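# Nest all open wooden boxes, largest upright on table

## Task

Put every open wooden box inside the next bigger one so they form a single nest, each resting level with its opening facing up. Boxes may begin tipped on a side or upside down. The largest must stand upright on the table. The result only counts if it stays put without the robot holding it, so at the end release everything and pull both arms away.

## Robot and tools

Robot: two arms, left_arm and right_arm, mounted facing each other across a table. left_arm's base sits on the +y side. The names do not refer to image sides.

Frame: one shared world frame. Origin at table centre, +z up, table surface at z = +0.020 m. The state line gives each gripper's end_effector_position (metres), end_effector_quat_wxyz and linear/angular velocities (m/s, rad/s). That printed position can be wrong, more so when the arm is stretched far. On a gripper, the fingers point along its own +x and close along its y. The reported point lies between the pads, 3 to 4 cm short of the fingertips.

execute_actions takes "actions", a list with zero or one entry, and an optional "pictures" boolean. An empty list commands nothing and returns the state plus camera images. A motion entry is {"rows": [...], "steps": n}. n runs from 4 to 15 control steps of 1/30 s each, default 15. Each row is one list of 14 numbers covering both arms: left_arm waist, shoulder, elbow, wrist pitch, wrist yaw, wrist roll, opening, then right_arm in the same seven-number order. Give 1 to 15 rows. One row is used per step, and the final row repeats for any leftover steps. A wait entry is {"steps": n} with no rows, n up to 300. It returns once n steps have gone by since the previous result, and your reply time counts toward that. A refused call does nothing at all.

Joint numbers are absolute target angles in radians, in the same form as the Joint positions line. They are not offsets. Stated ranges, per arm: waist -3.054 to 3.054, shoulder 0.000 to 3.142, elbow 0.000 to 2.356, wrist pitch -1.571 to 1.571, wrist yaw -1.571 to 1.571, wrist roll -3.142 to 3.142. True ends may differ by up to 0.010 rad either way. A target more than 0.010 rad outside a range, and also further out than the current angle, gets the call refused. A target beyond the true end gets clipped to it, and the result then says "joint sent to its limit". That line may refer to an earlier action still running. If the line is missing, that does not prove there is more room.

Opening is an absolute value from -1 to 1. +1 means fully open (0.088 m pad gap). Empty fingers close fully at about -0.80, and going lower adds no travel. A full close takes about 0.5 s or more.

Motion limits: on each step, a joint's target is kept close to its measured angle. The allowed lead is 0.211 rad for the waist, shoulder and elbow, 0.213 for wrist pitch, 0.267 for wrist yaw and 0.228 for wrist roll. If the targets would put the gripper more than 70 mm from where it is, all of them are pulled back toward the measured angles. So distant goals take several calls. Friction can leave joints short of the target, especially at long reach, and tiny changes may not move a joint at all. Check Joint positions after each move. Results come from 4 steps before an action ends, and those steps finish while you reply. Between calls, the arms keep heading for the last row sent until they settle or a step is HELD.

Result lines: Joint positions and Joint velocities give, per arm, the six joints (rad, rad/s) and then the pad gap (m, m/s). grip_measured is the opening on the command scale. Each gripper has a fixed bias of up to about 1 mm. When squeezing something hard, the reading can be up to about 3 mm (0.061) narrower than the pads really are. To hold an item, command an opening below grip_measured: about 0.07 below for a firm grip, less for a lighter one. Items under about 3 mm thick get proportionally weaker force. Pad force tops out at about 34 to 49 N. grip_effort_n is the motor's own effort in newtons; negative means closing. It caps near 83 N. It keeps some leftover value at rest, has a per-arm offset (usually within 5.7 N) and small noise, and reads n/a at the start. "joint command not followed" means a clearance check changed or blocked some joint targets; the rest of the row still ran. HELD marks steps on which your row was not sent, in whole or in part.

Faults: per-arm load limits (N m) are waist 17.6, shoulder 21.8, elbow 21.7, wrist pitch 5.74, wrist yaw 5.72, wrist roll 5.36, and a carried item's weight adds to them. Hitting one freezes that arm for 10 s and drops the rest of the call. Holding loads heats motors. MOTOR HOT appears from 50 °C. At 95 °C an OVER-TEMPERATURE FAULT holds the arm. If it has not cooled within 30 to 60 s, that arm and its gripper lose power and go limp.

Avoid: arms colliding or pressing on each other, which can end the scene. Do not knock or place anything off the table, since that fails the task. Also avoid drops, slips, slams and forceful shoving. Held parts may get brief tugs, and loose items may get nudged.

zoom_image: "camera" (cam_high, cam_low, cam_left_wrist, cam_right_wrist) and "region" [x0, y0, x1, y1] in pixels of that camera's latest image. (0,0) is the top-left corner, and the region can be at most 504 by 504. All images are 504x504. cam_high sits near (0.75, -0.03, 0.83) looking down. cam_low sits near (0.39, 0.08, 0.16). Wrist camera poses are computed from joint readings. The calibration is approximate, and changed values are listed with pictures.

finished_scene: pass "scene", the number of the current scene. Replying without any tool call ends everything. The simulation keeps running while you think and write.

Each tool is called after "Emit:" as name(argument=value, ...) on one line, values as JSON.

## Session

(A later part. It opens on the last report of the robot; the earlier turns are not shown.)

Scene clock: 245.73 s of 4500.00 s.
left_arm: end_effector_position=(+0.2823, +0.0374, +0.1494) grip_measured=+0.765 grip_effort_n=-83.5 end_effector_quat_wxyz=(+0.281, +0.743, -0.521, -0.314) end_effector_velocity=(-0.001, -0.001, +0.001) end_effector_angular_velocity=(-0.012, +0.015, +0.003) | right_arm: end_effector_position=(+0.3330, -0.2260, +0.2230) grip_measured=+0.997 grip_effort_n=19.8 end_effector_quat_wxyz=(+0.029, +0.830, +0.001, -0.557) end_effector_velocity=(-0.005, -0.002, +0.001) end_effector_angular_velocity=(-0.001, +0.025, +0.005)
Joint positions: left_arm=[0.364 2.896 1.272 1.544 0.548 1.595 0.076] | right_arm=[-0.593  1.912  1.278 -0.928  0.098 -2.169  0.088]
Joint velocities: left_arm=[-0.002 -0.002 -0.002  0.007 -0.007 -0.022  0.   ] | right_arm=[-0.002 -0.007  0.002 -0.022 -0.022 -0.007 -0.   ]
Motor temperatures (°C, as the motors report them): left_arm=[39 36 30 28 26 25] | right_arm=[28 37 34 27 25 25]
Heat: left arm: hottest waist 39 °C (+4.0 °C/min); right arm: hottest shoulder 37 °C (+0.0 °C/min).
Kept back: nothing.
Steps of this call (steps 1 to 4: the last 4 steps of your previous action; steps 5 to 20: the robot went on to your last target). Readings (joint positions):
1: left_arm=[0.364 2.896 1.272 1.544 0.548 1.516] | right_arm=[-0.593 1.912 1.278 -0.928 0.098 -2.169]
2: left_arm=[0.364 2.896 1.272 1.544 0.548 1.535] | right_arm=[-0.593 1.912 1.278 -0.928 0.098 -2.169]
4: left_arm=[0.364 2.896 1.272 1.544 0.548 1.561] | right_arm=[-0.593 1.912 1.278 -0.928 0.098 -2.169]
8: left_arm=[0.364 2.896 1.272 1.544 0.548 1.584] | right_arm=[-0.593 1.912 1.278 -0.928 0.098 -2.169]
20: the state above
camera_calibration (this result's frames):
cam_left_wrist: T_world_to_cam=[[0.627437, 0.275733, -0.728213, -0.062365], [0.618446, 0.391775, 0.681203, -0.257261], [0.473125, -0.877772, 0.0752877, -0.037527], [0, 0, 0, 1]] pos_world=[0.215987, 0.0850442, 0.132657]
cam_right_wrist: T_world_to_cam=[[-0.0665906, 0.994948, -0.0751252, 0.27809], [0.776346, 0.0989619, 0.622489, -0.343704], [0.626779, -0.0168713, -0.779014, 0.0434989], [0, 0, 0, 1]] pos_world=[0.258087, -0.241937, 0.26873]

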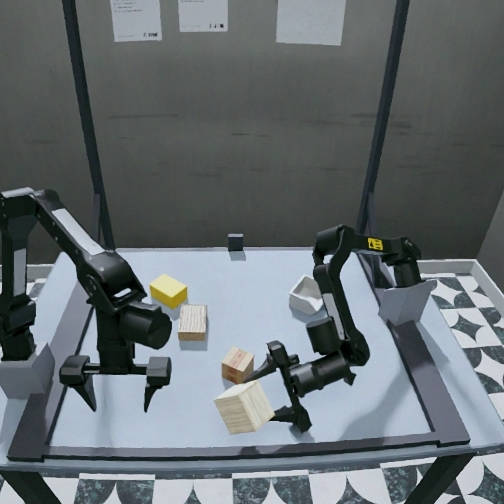

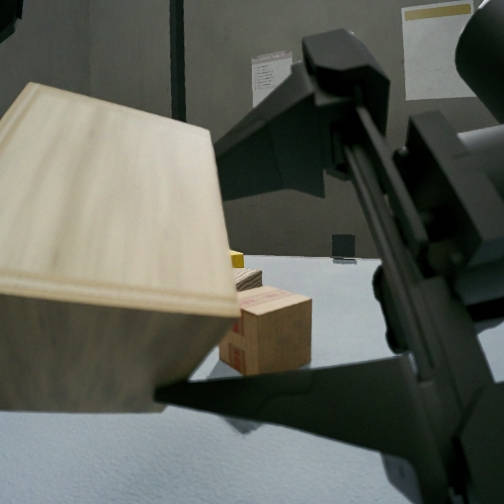

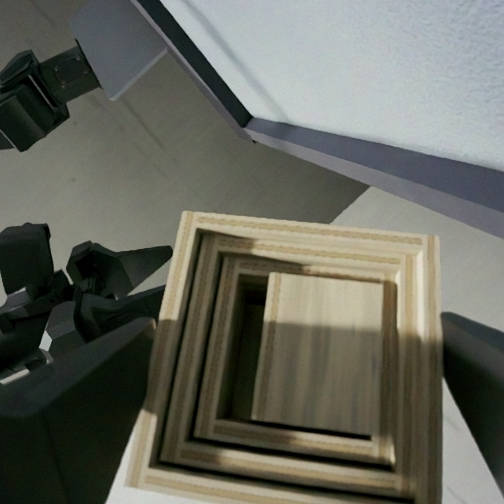

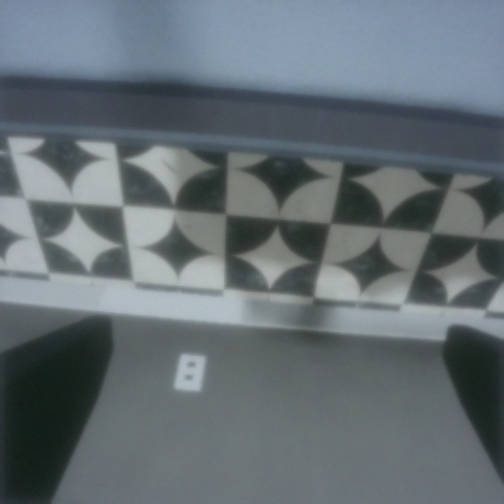

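Emit:
execute_actions(actions=[{"rows":[[0.373,2.9,1.277,1.55,0.538,1.95,0.55,-0.593,1.912,1.278,-0.928,0.098,-2.169,1]],"steps":15}])

Emit:
execute_actions(actions=[{"steps":20}], pictures=true)

Scene clock: 246.20 s of 4500.00 s.
left_arm: end_effector_position=(+0.2824, +0.0374, +0.1495) grip_measured=+0.765 grip_effort_n=-83.5 end_effector_quat_wxyz=(+0.157, +0.778, -0.565, -0.225) end_effector_velocity=(+0.001, +0.001, -0.002) end_effector_angular_velocity=(+0.057, -0.163, -0.014) | right_arm: end_effector_position=(+0.3330, -0.2260, +0.2230) grip_measured=+0.997 grip_effort_n=18.4 end_effector_quat_wxyz=(+0.029, +0.830, +0.001, -0.557) end_effector_velocity=(+0.000, -0.003, +0.000) end_effector_angular_velocity=(-0.012, -0.002, +0.001)
Joint positions: left_arm=[0.364 2.896 1.272 1.544 0.548 1.921 0.076] | right_arm=[-0.593  1.912  1.278 -0.928  0.098 -2.169  0.088]
Joint velocities: left_arm=[-0.002 -0.007 -0.007 -0.022 -0.007  0.183 -0.   ] | right_arm=[-0.002 -0.002 -0.002 -0.007  0.007 -0.007 -0.   ]
Motor temperatures (°C, as the motors report them): left_arm=[39 36 30 28 26 25] | right_arm=[28 37 34 27 25 25]
Heat: left arm: hottest waist 39 °C (+4.1 °C/min); right arm: hottest shoulder 37 °C (+0.0 °C/min).
Steps of this call (steps 1 to 3: the robot went on to your last target; steps 4 to 14: the first 11 steps of this action). Readings (joint positions):
4: left_arm=[0.364 2.896 1.272 1.544 0.548 1.621] | right_arm=[-0.593 1.912 1.278 -0.928 0.098 -2.169]
5: left_arm=[0.364 2.896 1.272 1.544 0.548 1.675] | right_arm=[-0.593 1.912 1.278 -0.928 0.098 -2.169]
7: left_arm=[0.364 2.896 1.272 1.544 0.548 1.772] | right_arm=[-0.593 1.912 1.278 -0.928 0.098 -2.169]
11: left_arm=[0.364 2.896 1.272 1.544 0.548 1.888] | right_arm=[-0.593 1.912 1.278 -0.928 0.098 -2.169]
14: the state above

Scene clock: 246.87 s of 4500.00 s.
left_arm: end_effector_position=(+0.2824, +0.0374, +0.1495) grip_measured=+0.765 grip_effort_n=-83.5 end_effector_quat_wxyz=(+0.147, +0.780, -0.567, -0.218) end_effector_velocity=(+0.000, -0.000, -0.001) end_effector_angular_velocity=(-0.001, +0.010, +0.010) | right_arm: end_effector_position=(+0.3330, -0.2260, +0.2230) grip_measured=+0.997 grip_effort_n=18.8 end_effector_quat_wxyz=(+0.029, +0.830, +0.001, -0.557) end_effector_velocity=(+0.002, -0.000, +0.001) end_effector_angular_velocity=(+0.000, -0.010, +0.005)
Joint positions: left_arm=[0.364 2.896 1.272 1.544 0.548 1.946 0.076] | right_arm=[-0.593  1.912  1.278 -0.928  0.098 -2.169  0.088]
Joint velocities: left_arm=[-0.002 -0.002 -0.002 -0.007 -0.007 -0.007 -0.   ] | right_arm=[-0.002 -0.002 -0.002  0.007  0.007 -0.007 -0.   ]
Motor temperatures (°C, as the motors report them): left_arm=[39 36 30 28 26 25] | right_arm=[28 37 34 27 25 25]
Heat: left arm: hottest waist 39 °C (+4.0 °C/min); right arm: hottest shoulder 37 °C (+0.0 °C/min).
Kept back: nothing.
Steps of this call (steps 1 to 4: the last 4 steps of your previous action; steps 5 to 20: the robot went on to your last target). Readings (joint positions):
1: left_arm=[0.364 2.896 1.272 1.544 0.548 1.927] | right_arm=[-0.593 1.912 1.278 -0.928 0.098 -2.169]
2: left_arm=[0.364 2.896 1.272 1.544 0.548 1.932] | right_arm=[-0.593 1.912 1.278 -0.928 0.098 -2.169]
4: left_arm=[0.364 2.896 1.272 1.544 0.548 1.938] | right_arm=[-0.593 1.912 1.278 -0.928 0.098 -2.169]
8: left_arm=[0.364 2.896 1.272 1.544 0.548 1.943] | right_arm=[-0.593 1.912 1.278 -0.928 0.098 -2.169]
20: the state above
camera_calibration (this result's frames):
cam_left_wrist: T_world_to_cam=[[0.843883, 0.285021, -0.45456, -0.16473], [0.376395, 0.289263, 0.880144, -0.214865], [0.382347, -0.913833, 0.136823, -0.0197607], [0, 0, 0, 1]] pos_world=[0.227442, 0.091046, 0.116937]
cam_right_wrist: T_world_to_cam=[[-0.0665906, 0.994948, -0.0751252, 0.27809], [0.776346, 0.0989619, 0.622489, -0.343704], [0.626779, -0.0168713, -0.779014, 0.0434989], [0, 0, 0, 1]] pos_world=[0.258087, -0.241937, 0.26873]

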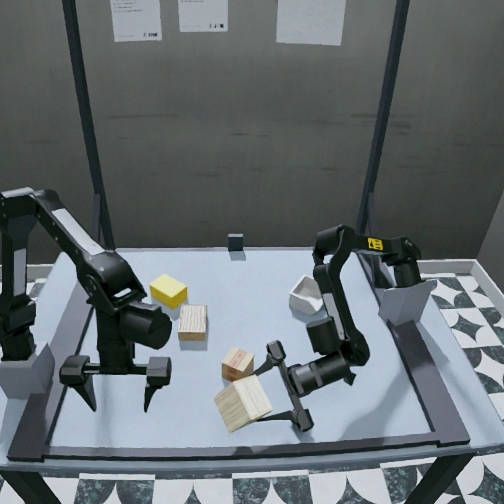

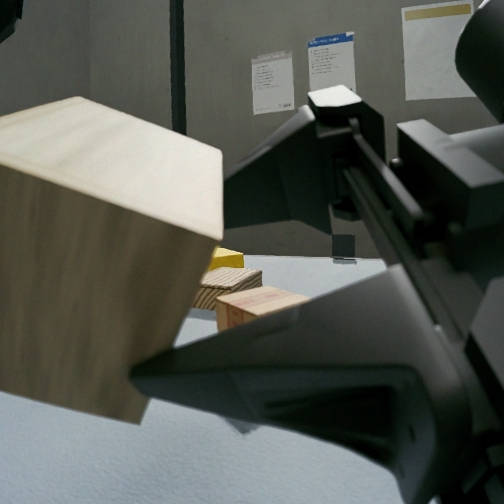

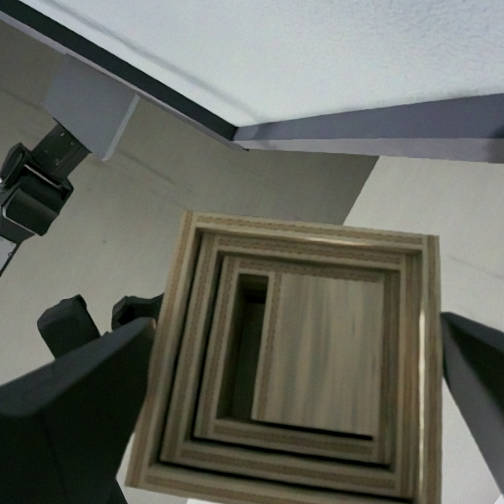

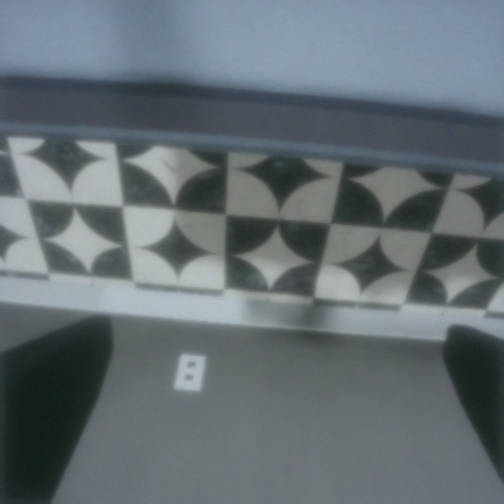

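Emit:
execute_actions(actions=[{"rows":[[0.373,2.9,1.277,1.55,0.538,2.45,0.55,-0.593,1.912,1.278,-0.928,0.098,-2.169,1]],"steps":15}])

Emit:
execute_actions(actions=[{"steps":20}], pictures=true)

Scene clock: 247.47 s of 4500.00 s.
left_arm: end_effector_position=(+0.2824, +0.0374, +0.1495) grip_measured=+0.765 grip_effort_n=-83.5 end_effector_quat_wxyz=(-0.027, +0.793, -0.601, -0.089) end_effector_velocity=(+0.000, -0.000, -0.001) end_effector_angular_velocity=(+0.125, -0.450, -0.075) | right_arm: end_effector_position=(+0.3330, -0.2260, +0.2230) grip_measured=+0.997 grip_effort_n=19.8 end_effector_quat_wxyz=(+0.029, +0.830, +0.001, -0.557) end_effector_velocity=(-0.003, -0.004, -0.001) end_effector_angular_velocity=(-0.016, +0.018, +0.000)
Joint positions: left_arm=[0.364 2.896 1.272 1.544 0.548 2.387 0.076] | right_arm=[-0.593  1.912  1.278 -0.928  0.098 -2.169  0.088]
Joint velocities: left_arm=[-0.002 -0.002 -0.002 -0.007 -0.007  0.476  0.   ] | right_arm=[-0.002 -0.002 -0.002 -0.022 -0.007 -0.007 -0.   ]
Motor temperatures (°C, as the motors report them): left_arm=[39 36 30 28 26 25] | right_arm=[28 37 34 27 25 25]
Heat: left arm: hottest waist 39 °C (+4.0 °C/min); right arm: hottest shoulder 37 °C (+0.0 °C/min).
Steps of this call (steps 1 to 7: the robot went on to your last target; steps 8 to 18: the first 11 steps of this action). Readings (joint positions):
8: left_arm=[0.364 2.896 1.272 1.544 0.548 1.971] | right_arm=[-0.593 1.912 1.278 -0.928 0.098 -2.169]
9: left_arm=[0.364 2.896 1.272 1.544 0.548 2.025] | right_arm=[-0.593 1.912 1.278 -0.928 0.098 -2.169]
11: left_arm=[0.364 2.896 1.272 1.544 0.548 2.122] | right_arm=[-0.593 1.912 1.278 -0.928 0.098 -2.169]
15: left_arm=[0.364 2.896 1.272 1.544 0.548 2.312] | right_arm=[-0.593 1.912 1.278 -0.928 0.098 -2.169]
18: the state above

Scene clock: 248.13 s of 4500.00 s.
left_arm: end_effector_position=(+0.2824, +0.0374, +0.1498) grip_measured=+0.765 grip_effort_n=-83.5 end_effector_quat_wxyz=(-0.051, +0.793, -0.604, -0.070) end_effector_velocity=(+0.000, -0.000, -0.001) end_effector_angular_velocity=(-0.001, +0.010, +0.010) | right_arm: end_effector_position=(+0.3330, -0.2260, +0.2230) grip_measured=+0.997 grip_effort_n=18.8 end_effector_quat_wxyz=(+0.029, +0.830, +0.001, -0.557) end_effector_velocity=(-0.002, -0.002, +0.001) end_effector_angular_velocity=(-0.000, +0.008, +0.005)
Joint positions: left_arm=[0.364 2.896 1.272 1.545 0.547 2.447 0.076] | right_arm=[-0.593  1.912  1.278 -0.928  0.098 -2.169  0.088]
Joint velocities: left_arm=[-0.002 -0.002 -0.002 -0.007 -0.007 -0.007  0.   ] | right_arm=[-0.002 -0.007 -0.002 -0.007 -0.007 -0.007 -0.   ]
Motor temperatures (°C, as the motors report them): left_arm=[39 36 30 28 26 25] | right_arm=[28 37 34 27 25 25]
Heat: left arm: hottest waist 39 °C (+4.1 °C/min); right arm: hottest shoulder 37 °C (+0.0 °C/min).
Kept back: nothing.
Steps of this call (steps 1 to 4: the last 4 steps of your previous action; steps 5 to 20: the robot went on to your last target). Readings (joint positions):
1: left_arm=[0.364 2.896 1.272 1.544 0.548 2.401] | right_arm=[-0.593 1.912 1.278 -0.928 0.098 -2.169]
2: left_arm=[0.364 2.896 1.272 1.544 0.548 2.413] | right_arm=[-0.593 1.912 1.278 -0.928 0.098 -2.169]
4: left_arm=[0.364 2.896 1.272 1.545 0.547 2.427] | right_arm=[-0.593 1.912 1.278 -0.928 0.098 -2.169]
8: left_arm=[0.364 2.896 1.272 1.545 0.547 2.440] | right_arm=[-0.593 1.912 1.278 -0.928 0.098 -2.169]
20: the state above
camera_calibration (this result's frames):
cam_left_wrist: T_world_to_cam=[[0.972085, 0.233674, 0.0211458, -0.270145], [-0.058051, 0.152208, 0.986642, -0.103283], [0.227334, -0.960328, 0.161525, 0.021953], [0, 0, 0, 1]] pos_world=[0.251618, 0.0999286, 0.10407]
cam_right_wrist: T_world_to_cam=[[-0.0665906, 0.994948, -0.0751252, 0.27809], [0.776346, 0.0989619, 0.622489, -0.343704], [0.626779, -0.0168713, -0.779014, 0.0434989], [0, 0, 0, 1]] pos_world=[0.258087, -0.241937, 0.26873]

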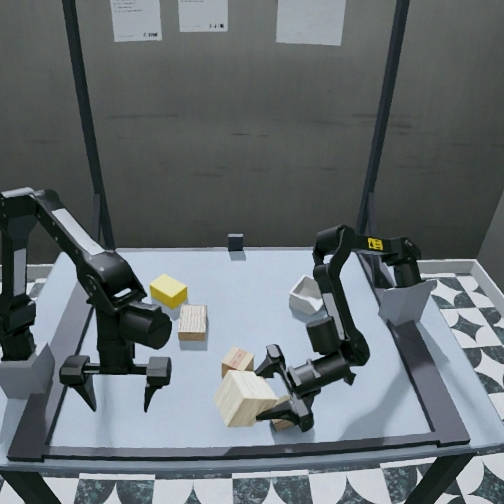

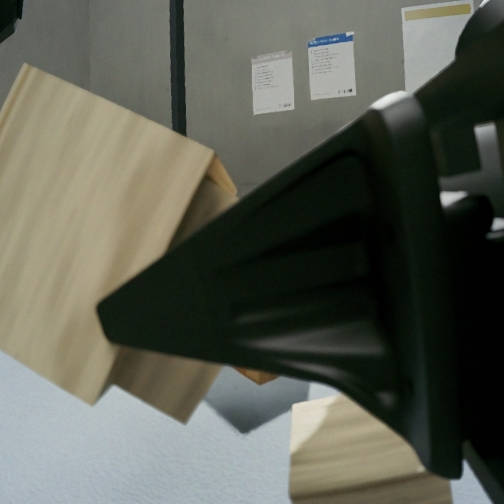

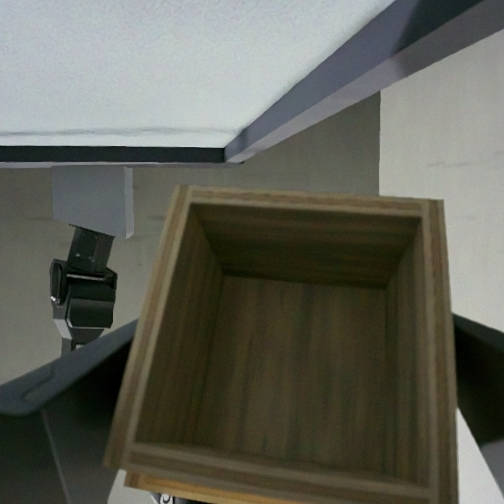

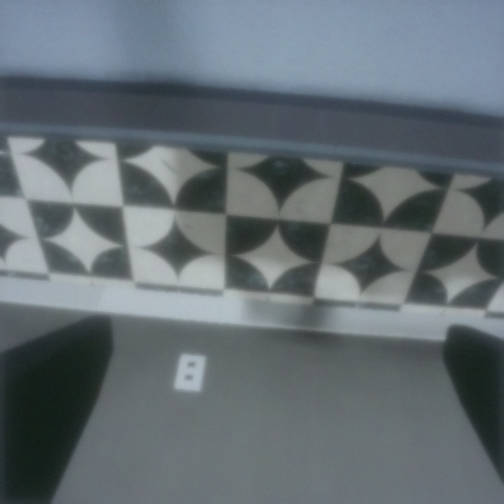

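Emit:
execute_actions(actions=[{"rows":[[0.373,2.8,1.277,1.55,0.538,1.2,0.55,-0.593,1.912,1.278,-0.928,0.098,-2.169,1]],"steps":15}])

Emit:
execute_actions(actions=[{"rows":[[0.373,2.6,1.2,1.1,0.7,0.5,0.55,-0.593,1.912,1.278,-0.928,0.098,-2.169,1]],"steps":15}])

Emit:
execute_actions(actions=[{"rows":[[0.5,2.3,0.956,0.468,0.9,0.07,0.55,-0.593,1.912,1.278,-0.928,0.098,-2.169,1]],"steps":15}])

Emit:
execute_actions(actions=[{"steps":20}], pictures=true)

Scene clock: 248.73 s of 4500.00 s.
left_arm: end_effector_position=(+0.2651, +0.0165, +0.1836) grip_measured=+0.765 grip_effort_n=-83.5 end_effector_quat_wxyz=(+0.151, +0.766, -0.594, -0.194) end_effector_velocity=(-0.005, -0.004, +0.001) end_effector_angular_velocity=(-0.305, +1.420, +0.166) | right_arm: end_effector_position=(+0.3330, -0.2260, +0.2230) grip_measured=+0.997 grip_effort_n=19.3 end_effector_quat_wxyz=(+0.029, +0.830, +0.001, -0.557) end_effector_velocity=(+0.001, -0.005, +0.002) end_effector_angular_velocity=(-0.018, +0.003, -0.006)
Joint positions: left_arm=[0.364 2.817 1.273 1.548 0.546 1.931 0.076] | right_arm=[-0.593  1.912  1.278 -0.928  0.098 -2.169  0.088]
Joint velocities: left_arm=[-0.007 -0.022 -0.007 -0.022  0.007 -1.458 -0.   ] | right_arm=[-0.007 -0.002  0.002 -0.022  0.007 -0.007 -0.   ]
Motor temperatures (°C, as the motors report them): left_arm=[39 36 30 28 26 25] | right_arm=[28 37 34 27 25 25]
Heat: left arm: hottest waist 39 °C (+4.0 °C/min); right arm: hottest shoulder 37 °C (+0.0 °C/min).
Steps of this call (steps 1 to 7: the robot went on to your last target; steps 8 to 18: the first 11 steps of this action). Readings (joint positions):
8: left_arm=[0.364 2.892 1.272 1.545 0.547 2.422] | right_arm=[-0.593 1.912 1.278 -0.928 0.098 -2.169]
9: left_arm=[0.364 2.886 1.271 1.543 0.546 2.369] | right_arm=[-0.593 1.912 1.278 -0.928 0.098 -2.169]
11: left_arm=[0.364 2.870 1.271 1.543 0.546 2.272] | right_arm=[-0.593 1.912 1.278 -0.928 0.098 -2.169]
15: left_arm=[0.364 2.828 1.272 1.548 0.546 2.077] | right_arm=[-0.593 1.912 1.278 -0.928 0.098 -2.169]
18: the state above

Scene clock: 249.23 s of 4500.00 s.
left_arm: end_effector_position=(+0.2444, +0.0091, +0.1802) grip_measured=+0.765 grip_effort_n=-83.5 end_effector_quat_wxyz=(+0.397, +0.672, -0.380, -0.496) end_effector_velocity=(+0.027, +0.053, -0.087) end_effector_angular_velocity=(-0.032, +1.629, +0.798) | right_arm: end_effector_position=(+0.3330, -0.2260, +0.2230) grip_measured=+0.997 grip_effort_n=19.3 end_effector_quat_wxyz=(+0.029, +0.830, +0.001, -0.557) end_effector_velocity=(+0.000, -0.003, +0.002) end_effector_angular_velocity=(-0.008, -0.005, +0.003)
Joint positions: left_arm=[0.365 2.617 1.213 1.148 0.691 1.2   0.076] | right_arm=[-0.593  1.912  1.278 -0.928  0.098 -2.169  0.088]
Joint velocities: left_arm=[-0.007 -0.002 -0.081 -0.418  0.051 -1.458  0.   ] | right_arm=[-0.002 -0.007 -0.002 -0.007  0.007 -0.007 -0.   ]
Motor temperatures (°C, as the motors report them): left_arm=[39 36 30 28 26 25] | right_arm=[28 37 34 27 25 25]
Heat: left arm: hottest waist 39 °C (+4.1 °C/min); right arm: hottest shoulder 37 °C (+0.0 °C/min).
Steps of this call (steps 1 to 4: the last 4 steps of your previous action; steps 5 to 15: the first 11 steps of this action). Readings (joint positions):
5: left_arm=[0.364 2.802 1.267 1.527 0.556 1.689] | right_arm=[-0.593 1.912 1.278 -0.928 0.098 -2.169]
6: left_arm=[0.366 2.771 1.249 1.458 0.591 1.639] | right_arm=[-0.593 1.912 1.278 -0.928 0.098 -2.169]
8: left_arm=[0.366 2.714 1.223 1.373 0.643 1.542] | right_arm=[-0.593 1.912 1.278 -0.928 0.098 -2.169]
12: left_arm=[0.365 2.630 1.218 1.211 0.679 1.346] | right_arm=[-0.593 1.912 1.278 -0.928 0.098 -2.169]
15: the state above

Scene clock: 249.73 s of 4500.00 s.
left_arm: end_effector_position=(+0.2157, +0.0905, +0.1887) grip_measured=+0.765 grip_effort_n=-83.5 end_effector_quat_wxyz=(+0.645, +0.442, +0.050, -0.621) end_effector_velocity=(-0.057, +0.114, -0.128) end_effector_angular_velocity=(+0.217, +1.979, +1.469) | right_arm: end_effector_position=(+0.3330, -0.2260, +0.2230) grip_measured=+0.997 grip_effort_n=19.3 end_effector_quat_wxyz=(+0.029, +0.830, +0.001, -0.557) end_effector_velocity=(+0.000, -0.003, +0.002) end_effector_angular_velocity=(-0.002, -0.005, -0.011)
Joint positions: left_arm=[0.496 2.326 0.98  0.626 0.886 0.471 0.076] | right_arm=[-0.593  1.912  1.278 -0.928  0.098 -2.169  0.088]
Joint velocities: left_arm=[-0.027 -0.203 -0.105 -1.267  0.125 -1.458  0.   ] | right_arm=[-0.002 -0.007 -0.002 -0.007  0.007  0.007 -0.   ]
Motor temperatures (°C, as the motors report them): left_arm=[39 36 30 28 26 25] | right_arm=[28 37 34 27 25 25]
Heat: left arm: hottest waist 39 °C (+4.0 °C/min); right arm: hottest shoulder 37 °C (+0.0 °C/min).
Steps of this call (steps 1 to 4: the last 4 steps of your previous action; steps 5 to 15: the first 11 steps of this action). Readings (joint positions):
5: left_arm=[0.368 2.603 1.183 1.090 0.712 0.958] | right_arm=[-0.593 1.912 1.278 -0.928 0.098 -2.169]
6: left_arm=[0.382 2.566 1.142 1.033 0.760 0.910] | right_arm=[-0.593 1.912 1.278 -0.928 0.098 -2.169]
8: left_arm=[0.425 2.483 1.055 0.940 0.828 0.812] | right_arm=[-0.593 1.912 1.278 -0.928 0.098 -2.169]
12: left_arm=[0.489 2.367 0.991 0.760 0.870 0.617] | right_arm=[-0.593 1.912 1.278 -0.928 0.098 -2.169]
15: the state above

Scene clock: 250.40 s of 4500.00 s.
left_arm: end_effector_position=(+0.2096, +0.1119, +0.1650) grip_measured=+0.765 grip_effort_n=-83.5 end_effector_quat_wxyz=(+0.721, +0.289, +0.253, -0.576) end_effector_velocity=(+0.000, +0.002, -0.003) end_effector_angular_velocity=(+0.003, +0.019, +0.026) | right_arm: end_effector_position=(+0.3330, -0.2260, +0.2230) grip_measured=+0.997 grip_effort_n=19.3 end_effector_quat_wxyz=(+0.029, +0.830, +0.001, -0.557) end_effector_velocity=(-0.002, -0.004, -0.001) end_effector_angular_velocity=(-0.025, +0.005, +0.002)
Joint positions: left_arm=[0.493 2.318 0.957 0.468 0.896 0.076 0.077] | right_arm=[-0.593  1.912  1.278 -0.928  0.098 -2.169  0.088]
Joint velocities: left_arm=[-0.002  0.002 -0.002 -0.007 -0.007 -0.022 -0.   ] | right_arm=[ 0.002  0.002  0.002 -0.022  0.007 -0.007 -0.   ]
Motor temperatures (°C, as the motors report them): left_arm=[39 37 30 28 26 25] | right_arm=[28 37 34 27 25 25]
Heat: left arm: hottest waist 39 °C (+4.0 °C/min); right arm: hottest shoulder 37 °C (+0.0 °C/min).
Kept back: nothing.
Steps of this call (steps 1 to 4: the last 4 steps of your previous action; steps 5 to 20: the robot went on to your last target). Readings (joint positions):
1: left_arm=[0.495 2.322 0.976 0.587 0.889 0.422] | right_arm=[-0.593 1.912 1.278 -0.928 0.098 -2.169]
2: left_arm=[0.494 2.321 0.972 0.557 0.892 0.373] | right_arm=[-0.593 1.912 1.278 -0.928 0.098 -2.169]
4: left_arm=[0.493 2.321 0.962 0.515 0.893 0.276] | right_arm=[-0.593 1.912 1.278 -0.928 0.098 -2.169]
8: left_arm=[0.493 2.320 0.957 0.485 0.895 0.142] | right_arm=[-0.593 1.912 1.278 -0.928 0.098 -2.169]
20: the state above
camera_calibration (this result's frames):
cam_left_wrist: T_world_to_cam=[[-0.972044, -0.166125, -0.165929, 0.265946], [-0.0797013, 0.898183, -0.432336, 0.0212647], [0.220856, -0.407025, -0.886314, 0.219946], [0, 0, 0, 1]] pos_world=[0.21163, 0.114604, 0.248262]
cam_right_wrist: T_world_to_cam=[[-0.0665906, 0.994948, -0.0751252, 0.27809], [0.776346, 0.0989619, 0.622489, -0.343704], [0.626779, -0.0168713, -0.779014, 0.0434989], [0, 0, 0, 1]] pos_world=[0.258087, -0.241937, 0.26873]

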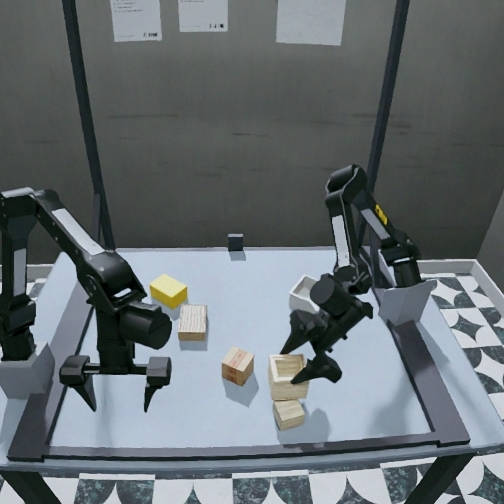

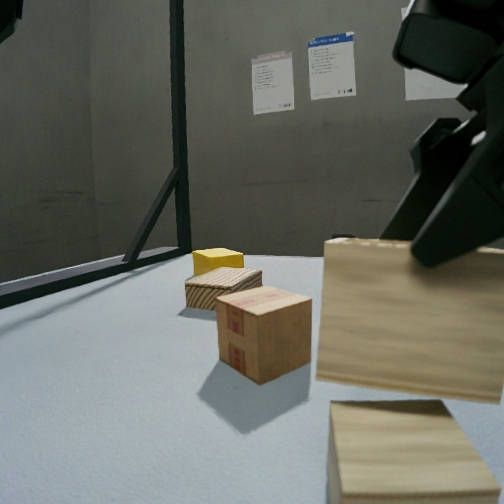

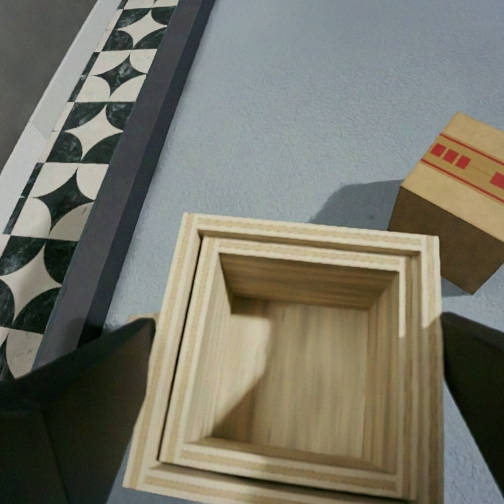

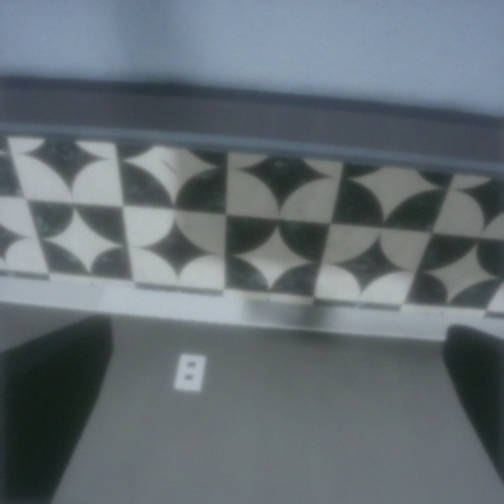

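Emit:
execute_actions(actions=[{"rows":[[0.5,2.1,0.756,0.468,0.9,0.07,0.55,-0.593,1.912,1.278,-0.928,0.098,-2.169,1]],"steps":15}])

Emit:
execute_actions(actions=[{"rows":[[0.46,2.27,0.756,0.64,0.9,0.03,0.55,-0.593,1.912,1.278,-0.928,0.098,-2.169,1]],"steps":15}])

Emit:
execute_actions(actions=[{"steps":12}], pictures=true)

Scene clock: 251.03 s of 4500.00 s.
left_arm: end_effector_position=(+0.1637, +0.1300, +0.1781) grip_measured=+0.765 grip_effort_n=-83.5 end_effector_quat_wxyz=(+0.720, +0.288, +0.251, -0.580) end_effector_velocity=(-0.013, +0.023, -0.018) end_effector_angular_velocity=(+0.027, +0.053, +0.072) | right_arm: end_effector_position=(+0.3330, -0.2260, +0.2230) grip_measured=+0.997 grip_effort_n=19.3 end_effector_quat_wxyz=(+0.029, +0.830, +0.001, -0.557) end_effector_velocity=(-0.000, +0.001, +0.002) end_effector_angular_velocity=(+0.017, -0.000, -0.005)
Joint positions: left_arm=[0.493 2.122 0.772 0.467 0.904 0.072 0.077] | right_arm=[-0.593  1.912  1.278 -0.928  0.098 -2.169  0.088]
Joint velocities: left_arm=[-0.007 -0.037 -0.105  0.007 -0.022 -0.037 -0.   ] | right_arm=[-0.002 -0.007 -0.002  0.007 -0.007  0.007 -0.   ]
Motor temperatures (°C, as the motors report them): left_arm=[39 37 30 28 26 25] | right_arm=[28 37 34 27 25 25]
Heat: left arm: hottest waist 39 °C (+3.0 °C/min); right arm: hottest shoulder 37 °C (+0.0 °C/min).
Steps of this call (steps 1 to 8: the robot went on to your last target; steps 9 to 19: the first 11 steps of this action). Readings (joint positions):
9: left_arm=[0.493 2.304 0.941 0.470 0.894 0.073] | right_arm=[-0.593 1.912 1.278 -0.928 0.098 -2.169]
10: left_arm=[0.494 2.272 0.903 0.469 0.888 0.073] | right_arm=[-0.593 1.912 1.278 -0.928 0.098 -2.169]
12: left_arm=[0.494 2.198 0.829 0.459 0.903 0.072] | right_arm=[-0.593 1.912 1.278 -0.928 0.098 -2.169]
16: left_arm=[0.493 2.134 0.785 0.467 0.904 0.072] | right_arm=[-0.593 1.912 1.278 -0.928 0.098 -2.169]
19: the state above

Scene clock: 251.53 s of 4500.00 s.
left_arm: end_effector_position=(+0.1729, +0.1368, +0.1411) grip_measured=+0.765 grip_effort_n=-83.5 end_effector_quat_wxyz=(+0.713, +0.284, +0.264, -0.584) end_effector_velocity=(+0.003, -0.012, +0.013) end_effector_angular_velocity=(-0.052, -0.056, -0.038) | right_arm: end_effector_position=(+0.3330, -0.2260, +0.2230) grip_measured=+0.997 grip_effort_n=18.8 end_effector_quat_wxyz=(+0.029, +0.830, +0.001, -0.557) end_effector_velocity=(-0.001, -0.002, -0.000) end_effector_angular_velocity=(-0.004, +0.010, +0.004)
Joint positions: left_arm=[0.456 2.258 0.753 0.626 0.902 0.036 0.077] | right_arm=[-0.593  1.912  1.278 -0.928  0.098 -2.169  0.088]
Joint velocities: left_arm=[ 0.002 -0.002  0.002  0.095 -0.007 -0.022 -0.   ] | right_arm=[-0.002 -0.002 -0.002 -0.007 -0.007 -0.007  0.   ]
Motor temperatures (°C, as the motors report them): left_arm=[39 37 30 28 26 25] | right_arm=[28 37 34 27 25 25]
Heat: left arm: hottest waist 39 °C (+3.0 °C/min); right arm: hottest shoulder 37 °C (+0.0 °C/min).
Steps of this call (steps 1 to 4: the last 4 steps of your previous action; steps 5 to 15: the first 11 steps of this action). Readings (joint positions):
5: left_arm=[0.492 2.130 0.760 0.483 0.904 0.067] | right_arm=[-0.593 1.912 1.278 -0.928 0.098 -2.169]
6: left_arm=[0.488 2.150 0.759 0.528 0.904 0.060] | right_arm=[-0.593 1.912 1.278 -0.928 0.098 -2.169]
8: left_arm=[0.475 2.195 0.763 0.574 0.902 0.049] | right_arm=[-0.593 1.912 1.278 -0.928 0.098 -2.169]
12: left_arm=[0.458 2.251 0.754 0.608 0.902 0.038] | right_arm=[-0.593 1.912 1.278 -0.928 0.098 -2.169]
15: the state above

Scene clock: 251.93 s of 4500.00 s.
left_arm: end_effector_position=(+0.1736, +0.1367, +0.1406) grip_measured=+0.765 grip_effort_n=-83.5 end_effector_quat_wxyz=(+0.713, +0.284, +0.263, -0.584) end_effector_velocity=(+0.003, -0.000, +0.000) end_effector_angular_velocity=(+0.006, -0.018, +0.010) | right_arm: end_effector_position=(+0.3330, -0.2260, +0.2230) grip_measured=+0.997 grip_effort_n=18.8 end_effector_quat_wxyz=(+0.029, +0.830, +0.001, -0.557) end_effector_velocity=(-0.001, -0.002, -0.000) end_effector_angular_velocity=(-0.010, +0.011, +0.017)
Joint positions: left_arm=[0.456 2.263 0.753 0.635 0.902 0.033 0.077] | right_arm=[-0.593  1.912  1.278 -0.928  0.098 -2.169  0.088]
Joint velocities: left_arm=[-0.002 -0.002  0.002 -0.007 -0.022  0.007 -0.001] | right_arm=[-0.002 -0.002 -0.002 -0.007 -0.007 -0.022 -0.   ]
Motor temperatures (°C, as the motors report them): left_arm=[39 36 30 28 26 25] | right_arm=[28 37 34 27 25 25]
Heat: left arm: hottest waist 39 °C (+3.0 °C/min); right arm: hottest shoulder 37 °C (+0.0 °C/min).
Kept back: nothing.
Steps of this call (steps 1 to 4: the last 4 steps of your previous action; steps 5 to 12: the robot went on to your last target). Readings (joint positions):
1: left_arm=[0.456 2.258 0.753 0.629 0.902 0.035] | right_arm=[-0.593 1.912 1.278 -0.928 0.098 -2.169]
2: left_arm=[0.456 2.258 0.753 0.631 0.902 0.034] | right_arm=[-0.593 1.912 1.278 -0.928 0.098 -2.169]
4: left_arm=[0.456 2.259 0.753 0.632 0.902 0.034] | right_arm=[-0.593 1.912 1.278 -0.928 0.098 -2.169]
8: left_arm=[0.456 2.262 0.753 0.634 0.902 0.033] | right_arm=[-0.593 1.912 1.278 -0.928 0.098 -2.169]
12: the state above
camera_calibration (this result's frames):
cam_left_wrist: T_world_to_cam=[[-0.978378, -0.152935, -0.139238, 0.226586], [-0.0803234, 0.901338, -0.425603, -0.0156899], [0.19059, -0.405217, -0.894134, 0.222482], [0, 0, 0, 1]] pos_world=[0.178024, 0.138948, 0.2238]
cam_right_wrist: T_world_to_cam=[[-0.0665906, 0.994948, -0.0751252, 0.27809], [0.776346, 0.0989619, 0.622489, -0.343704], [0.626779, -0.0168713, -0.779014, 0.0434989], [0, 0, 0, 1]] pos_world=[0.258087, -0.241937, 0.26873]

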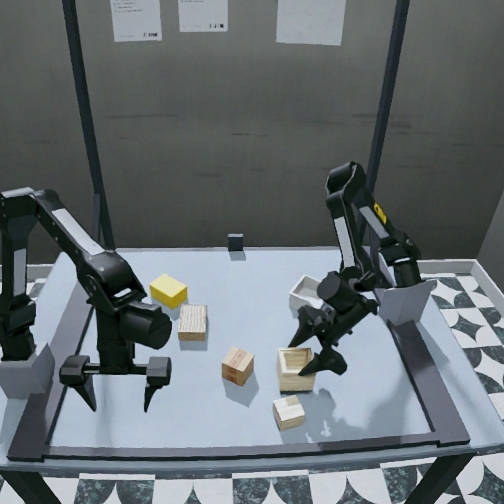

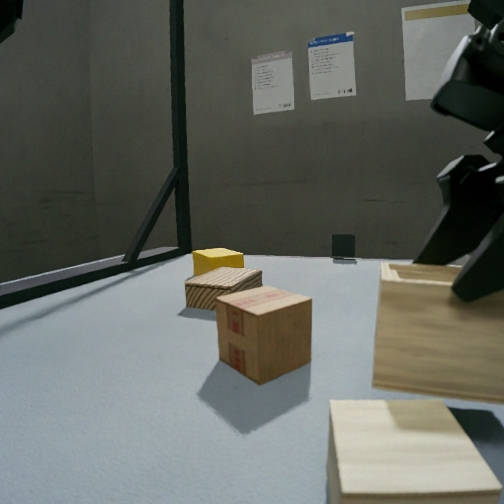

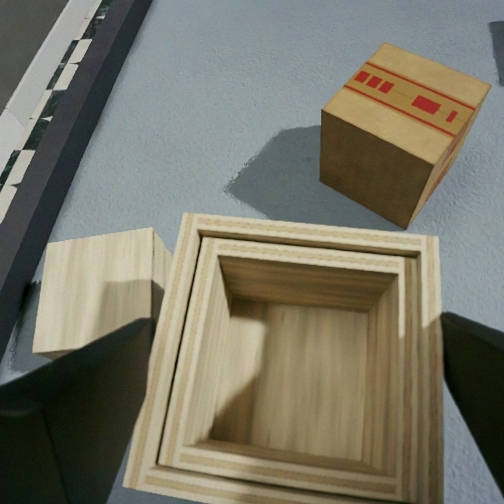

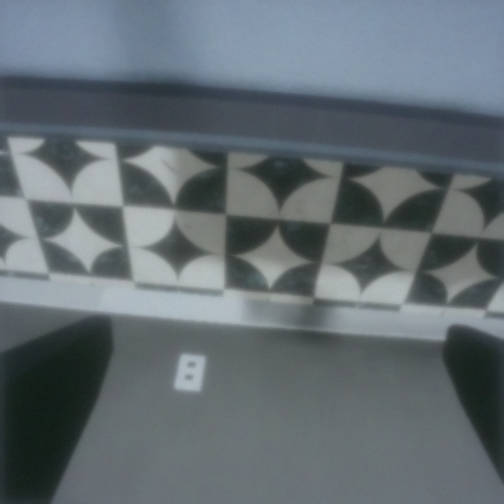

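Emit:
execute_actions(actions=[{"rows":[[0.415,2.37,0.756,0.745,0.9,-0.015,0.55,-0.593,1.912,1.278,-0.928,0.098,-2.169,1]],"steps":15}])

Emit:
execute_actions(actions=[{"steps":12}], pictures=true)

Scene clock: 252.50 s of 4500.00 s.
left_arm: end_effector_position=(+0.1743, +0.1387, +0.1110) grip_measured=+0.765 grip_effort_n=-83.5 end_effector_quat_wxyz=(+0.704, +0.281, +0.281, -0.589) end_effector_velocity=(-0.000, -0.003, +0.003) end_effector_angular_velocity=(-0.019, +0.000, +0.010) | right_arm: end_effector_position=(+0.3330, -0.2260, +0.2230) grip_measured=+0.997 grip_effort_n=18.8 end_effector_quat_wxyz=(+0.029, +0.830, +0.001, -0.557) end_effector_velocity=(-0.001, -0.005, +0.001) end_effector_angular_velocity=(-0.020, +0.003, -0.001)
Joint positions: left_arm=[ 0.411  2.36   0.754  0.736  0.901 -0.009  0.077] | right_arm=[-0.593  1.912  1.278 -0.928  0.098 -2.169  0.088]
Joint velocities: left_arm=[-0.002 -0.002 -0.007  0.037 -0.007 -0.037  0.   ] | right_arm=[-0.002 -0.007 -0.002 -0.022  0.007 -0.007 -0.   ]
Motor temperatures (°C, as the motors report them): left_arm=[39 36 30 28 26 25] | right_arm=[28 37 34 27 25 25]
Heat: left arm: hottest waist 39 °C (+3.0 °C/min); right arm: hottest shoulder 37 °C (+0.0 °C/min).
Steps of this call (steps 1 to 6: the robot went on to your last target; steps 7 to 17: the first 11 steps of this action). Readings (joint positions):
7: left_arm=[0.455 2.272 0.753 0.648 0.902 0.027] | right_arm=[-0.593 1.912 1.278 -0.928 0.098 -2.169]
8: left_arm=[0.450 2.288 0.755 0.679 0.902 0.018] | right_arm=[-0.593 1.912 1.278 -0.928 0.098 -2.169]
10: left_arm=[0.433 2.320 0.758 0.703 0.901 0.005] | right_arm=[-0.593 1.912 1.278 -0.928 0.098 -2.169]
14: left_arm=[0.413 2.357 0.754 0.724 0.901 -0.006] | right_arm=[-0.593 1.912 1.278 -0.928 0.098 -2.169]
17: the state above

Scene clock: 252.90 s of 4500.00 s.
left_arm: end_effector_position=(+0.1746, +0.1387, +0.1107) grip_measured=+0.765 grip_effort_n=-83.5 end_effector_quat_wxyz=(+0.704, +0.280, +0.281, -0.589) end_effector_velocity=(-0.001, +0.001, -0.004) end_effector_angular_velocity=(+0.010, +0.009, +0.012) | right_arm: end_effector_position=(+0.3330, -0.2260, +0.2230) grip_measured=+0.997 grip_effort_n=18.8 end_effector_quat_wxyz=(+0.029, +0.830, +0.001, -0.557) end_effector_velocity=(-0.003, -0.000, +0.000) end_effector_angular_velocity=(+0.007, +0.020, +0.008)
Joint positions: left_arm=[ 0.411  2.362  0.754  0.74   0.901 -0.012  0.077] | right_arm=[-0.593  1.912  1.278 -0.928  0.098 -2.169  0.088]
Joint velocities: left_arm=[-0.007  0.002 -0.002 -0.007 -0.007 -0.007  0.   ] | right_arm=[-0.002 -0.007 -0.002 -0.007 -0.022 -0.007 -0.   ]
Motor temperatures (°C, as the motors report them): left_arm=[39 36 30 28 26 25] | right_arm=[28 37 34 27 25 25]
Heat: left arm: hottest waist 39 °C (+3.0 °C/min); right arm: hottest shoulder 37 °C (+0.0 °C/min).
Kept back: nothing.
Steps of this call (steps 1 to 4: the last 4 steps of your previous action; steps 5 to 12: the robot went on to your last target). Readings (joint positions):
1: left_arm=[0.411 2.360 0.754 0.738 0.901 -0.010] | right_arm=[-0.593 1.912 1.278 -0.928 0.098 -2.169]
2: left_arm=[0.411 2.360 0.754 0.738 0.901 -0.011] | right_arm=[-0.593 1.912 1.278 -0.928 0.098 -2.169]
4: left_arm=[0.411 2.361 0.754 0.738 0.901 -0.011] | right_arm=[-0.593 1.912 1.278 -0.928 0.098 -2.169]
8: left_arm=[0.411 2.362 0.754 0.740 0.901 -0.012] | right_arm=[-0.593 1.912 1.278 -0.928 0.098 -2.169]
12: the state above
camera_calibration (this result's frames):
cam_left_wrist: T_world_to_cam=[[-0.983613, -0.145994, -0.105791, 0.22001], [-0.0912284, 0.909127, -0.406405, -0.0314168], [0.155511, -0.390094, -0.907548, 0.201885], [0, 0, 0, 1]] pos_world=[0.182143, 0.139436, 0.193727]
cam_right_wrist: T_world_to_cam=[[-0.0665906, 0.994948, -0.0751252, 0.27809], [0.776346, 0.0989619, 0.622489, -0.343704], [0.626779, -0.0168713, -0.779014, 0.0434989], [0, 0, 0, 1]] pos_world=[0.258087, -0.241937, 0.26873]

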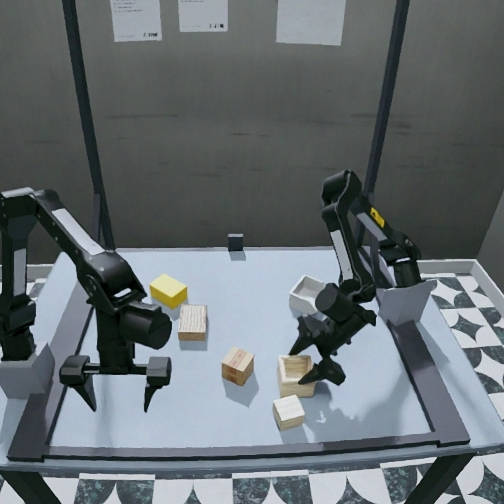

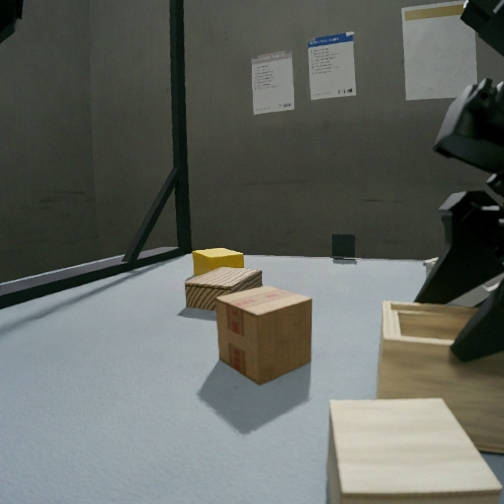

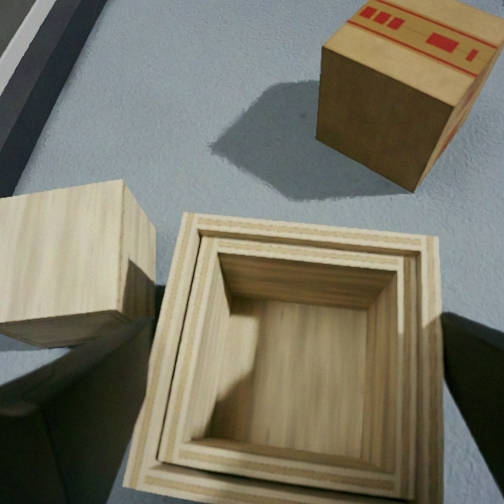

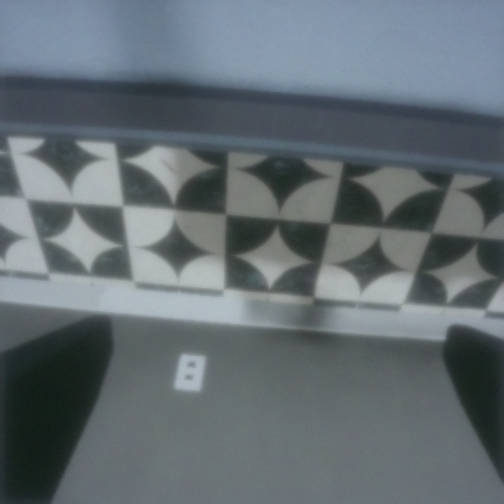

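Emit:
execute_actions(actions=[{"rows":[[0.408,2.39,0.756,0.765,0.9,-0.02,0.55,-0.593,1.912,1.278,-0.928,0.098,-2.169,1]],"steps":12}])

Emit:
execute_actions(actions=[{"rows":[[0.408,2.39,0.756,0.765,0.9,-0.02,0.95,-0.593,1.912,1.278,-0.928,0.098,-2.169,1]],"steps":12}])

Emit:
execute_actions(actions=[{"rows":[[0.5,2.2,0.756,0.56,0.9,-0.02,0.95,-0.593,1.912,1.278,-0.928,0.098,-2.169,1]],"steps":15}], pictures=true)

Scene clock: 253.37 s of 4500.00 s.
left_arm: end_effector_position=(+0.1755, +0.1390, +0.1085) grip_measured=+0.765 grip_effort_n=-83.5 end_effector_quat_wxyz=(+0.704, +0.279, +0.280, -0.590) end_effector_velocity=(+0.002, +0.000, +0.000) end_effector_angular_velocity=(-0.010, +0.001, +0.015) | right_arm: end_effector_position=(+0.3330, -0.2260, +0.2230) grip_measured=+0.997 grip_effort_n=19.3 end_effector_quat_wxyz=(+0.029, +0.830, +0.001, -0.557) end_effector_velocity=(-0.001, -0.000, +0.001) end_effector_angular_velocity=(-0.006, +0.008, +0.019)
Joint positions: left_arm=[ 0.41   2.375  0.754  0.761  0.902 -0.019  0.077] | right_arm=[-0.593  1.912  1.278 -0.928  0.098 -2.169  0.088]
Joint velocities: left_arm=[ 0.002  0.007 -0.002  0.022 -0.007 -0.022  0.   ] | right_arm=[-0.002 -0.002  0.002 -0.007 -0.007 -0.022  0.   ]
Motor temperatures (°C, as the motors report them): left_arm=[39 36 30 28 26 25] | right_arm=[28 37 34 27 25 25]
Heat: left arm: hottest waist 39 °C (+3.0 °C/min); right arm: hottest shoulder 37 °C (+0.0 °C/min).
Steps of this call (steps 1 to 6: the robot went on to your last target; steps 7 to 14: the first 8 steps of this action). Readings (joint positions):
7: left_arm=[0.411 2.364 0.754 0.743 0.901 -0.013] | right_arm=[-0.593 1.912 1.278 -0.928 0.098 -2.169]
8: left_arm=[0.411 2.368 0.754 0.749 0.901 -0.014] | right_arm=[-0.593 1.912 1.278 -0.928 0.098 -2.169]
10: left_arm=[0.410 2.373 0.754 0.756 0.901 -0.017] | right_arm=[-0.593 1.912 1.278 -0.928 0.098 -2.169]
14: the state above

Scene clock: 253.77 s of 4500.00 s.
left_arm: end_effector_position=(+0.1759, +0.1395, +0.1074) grip_measured=+0.897 grip_effort_n=16.0 end_effector_quat_wxyz=(+0.704, +0.278, +0.281, -0.590) end_effector_velocity=(+0.002, +0.008, -0.013) end_effector_angular_velocity=(+0.032, +0.023, +0.026) | right_arm: end_effector_position=(+0.3330, -0.2260, +0.2230) grip_measured=+0.997 grip_effort_n=19.8 end_effector_quat_wxyz=(+0.029, +0.830, +0.001, -0.557) end_effector_velocity=(+0.001, +0.001, -0.001) end_effector_angular_velocity=(+0.004, +0.005, +0.006)
Joint positions: left_arm=[ 0.409  2.38   0.754  0.764  0.902 -0.02   0.083] | right_arm=[-0.593  1.912  1.278 -0.928  0.098 -2.169  0.088]
Joint velocities: left_arm=[-0.007  0.027 -0.002 -0.022 -0.007  0.007  0.018] | right_arm=[-0.002  0.002 -0.002  0.007 -0.007 -0.007 -0.   ]
Motor temperatures (°C, as the motors report them): left_arm=[39 36 30 28 26 25] | right_arm=[28 37 34 27 25 25]
Heat: left arm: hottest waist 39 °C (+3.0 °C/min); right arm: hottest shoulder 37 °C (+0.0 °C/min).
Steps of this call (steps 1 to 4: the last 4 steps of your previous action; steps 5 to 12: the first 8 steps of this action). Readings (joint positions):
5: left_arm=[0.410 2.376 0.754 0.763 0.902 -0.019] | right_arm=[-0.593 1.912 1.278 -0.928 0.098 -2.169]
6: left_arm=[0.410 2.376 0.754 0.763 0.902 -0.019] | right_arm=[-0.593 1.912 1.278 -0.928 0.098 -2.169]
8: left_arm=[0.409 2.377 0.754 0.764 0.902 -0.020] | right_arm=[-0.593 1.912 1.278 -0.928 0.098 -2.169]
12: the state above

Scene clock: 254.27 s of 4500.00 s.
left_arm: end_effector_position=(+0.1768, +0.1399, +0.1581) grip_measured=+0.946 grip_effort_n=15.6 end_effector_quat_wxyz=(+0.733, +0.254, +0.278, -0.567) end_effector_velocity=(-0.001, +0.013, -0.014) end_effector_angular_velocity=(+0.055, +0.098, +0.095) | right_arm: end_effector_position=(+0.3330, -0.2260, +0.2230) grip_measured=+0.997 grip_effort_n=19.3 end_effector_quat_wxyz=(+0.029, +0.830, +0.001, -0.557) end_effector_velocity=(-0.001, -0.000, +0.001) end_effector_angular_velocity=(-0.006, +0.008, +0.019)
Joint positions: left_arm=[ 0.495  2.217  0.757  0.573  0.902 -0.019  0.085] | right_arm=[-0.593  1.912  1.278 -0.928  0.098 -2.169  0.088]
Joint velocities: left_arm=[-0.002 -0.002  0.007 -0.139 -0.007 -0.022  0.   ] | right_arm=[-0.002 -0.002  0.002 -0.007 -0.007 -0.022 -0.   ]
Motor temperatures (°C, as the motors report them): left_arm=[39 36 30 28 26 25] | right_arm=[28 37 34 27 25 25]
Heat: left arm: hottest waist 39 °C (+3.0 °C/min); right arm: hottest shoulder 37 °C (+0.0 °C/min).
Steps of this call (steps 1 to 4: the last 4 steps of your previous action; steps 5 to 15: the first 11 steps of this action). Readings (joint positions):
5: left_arm=[0.411 2.369 0.754 0.742 0.902 -0.019] | right_arm=[-0.593 1.912 1.278 -0.928 0.098 -2.169]
6: left_arm=[0.422 2.345 0.753 0.687 0.902 -0.019] | right_arm=[-0.593 1.912 1.278 -0.928 0.098 -2.169]
8: left_arm=[0.455 2.294 0.749 0.636 0.902 -0.019] | right_arm=[-0.593 1.912 1.278 -0.928 0.098 -2.169]
12: left_arm=[0.492 2.224 0.757 0.592 0.902 -0.019] | right_arm=[-0.593 1.912 1.278 -0.928 0.098 -2.169]
15: the state above
camera_calibration (this result's frames):
cam_left_wrist: T_world_to_cam=[[-0.968756, -0.22736, -0.0990889, 0.235053], [-0.160954, 0.880304, -0.446272, 0.00965227], [0.188693, -0.41638, -0.889395, 0.239958], [0, 0, 0, 1]] pos_world=[0.183984, 0.144858, 0.241016]
cam_right_wrist: T_world_to_cam=[[-0.0665906, 0.994948, -0.0751252, 0.27809], [0.776346, 0.0989619, 0.622489, -0.343704], [0.626779, -0.0168713, -0.779014, 0.0434989], [0, 0, 0, 1]] pos_world=[0.258087, -0.241937, 0.26873]

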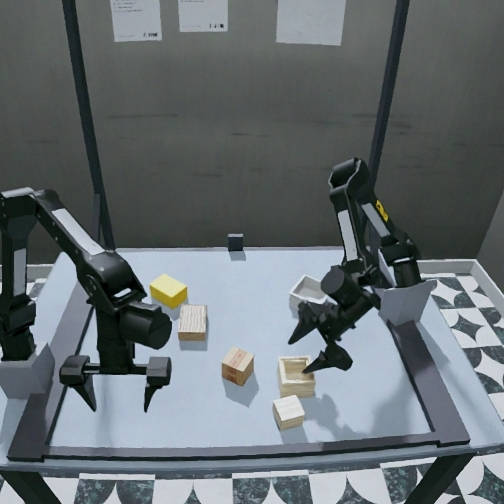

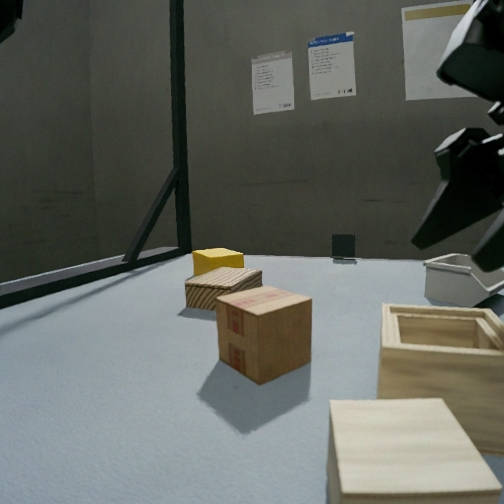

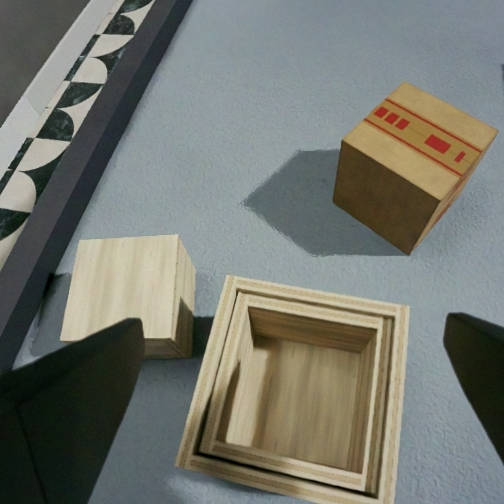

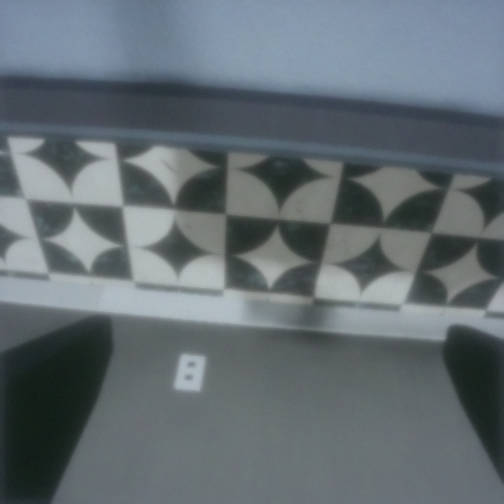

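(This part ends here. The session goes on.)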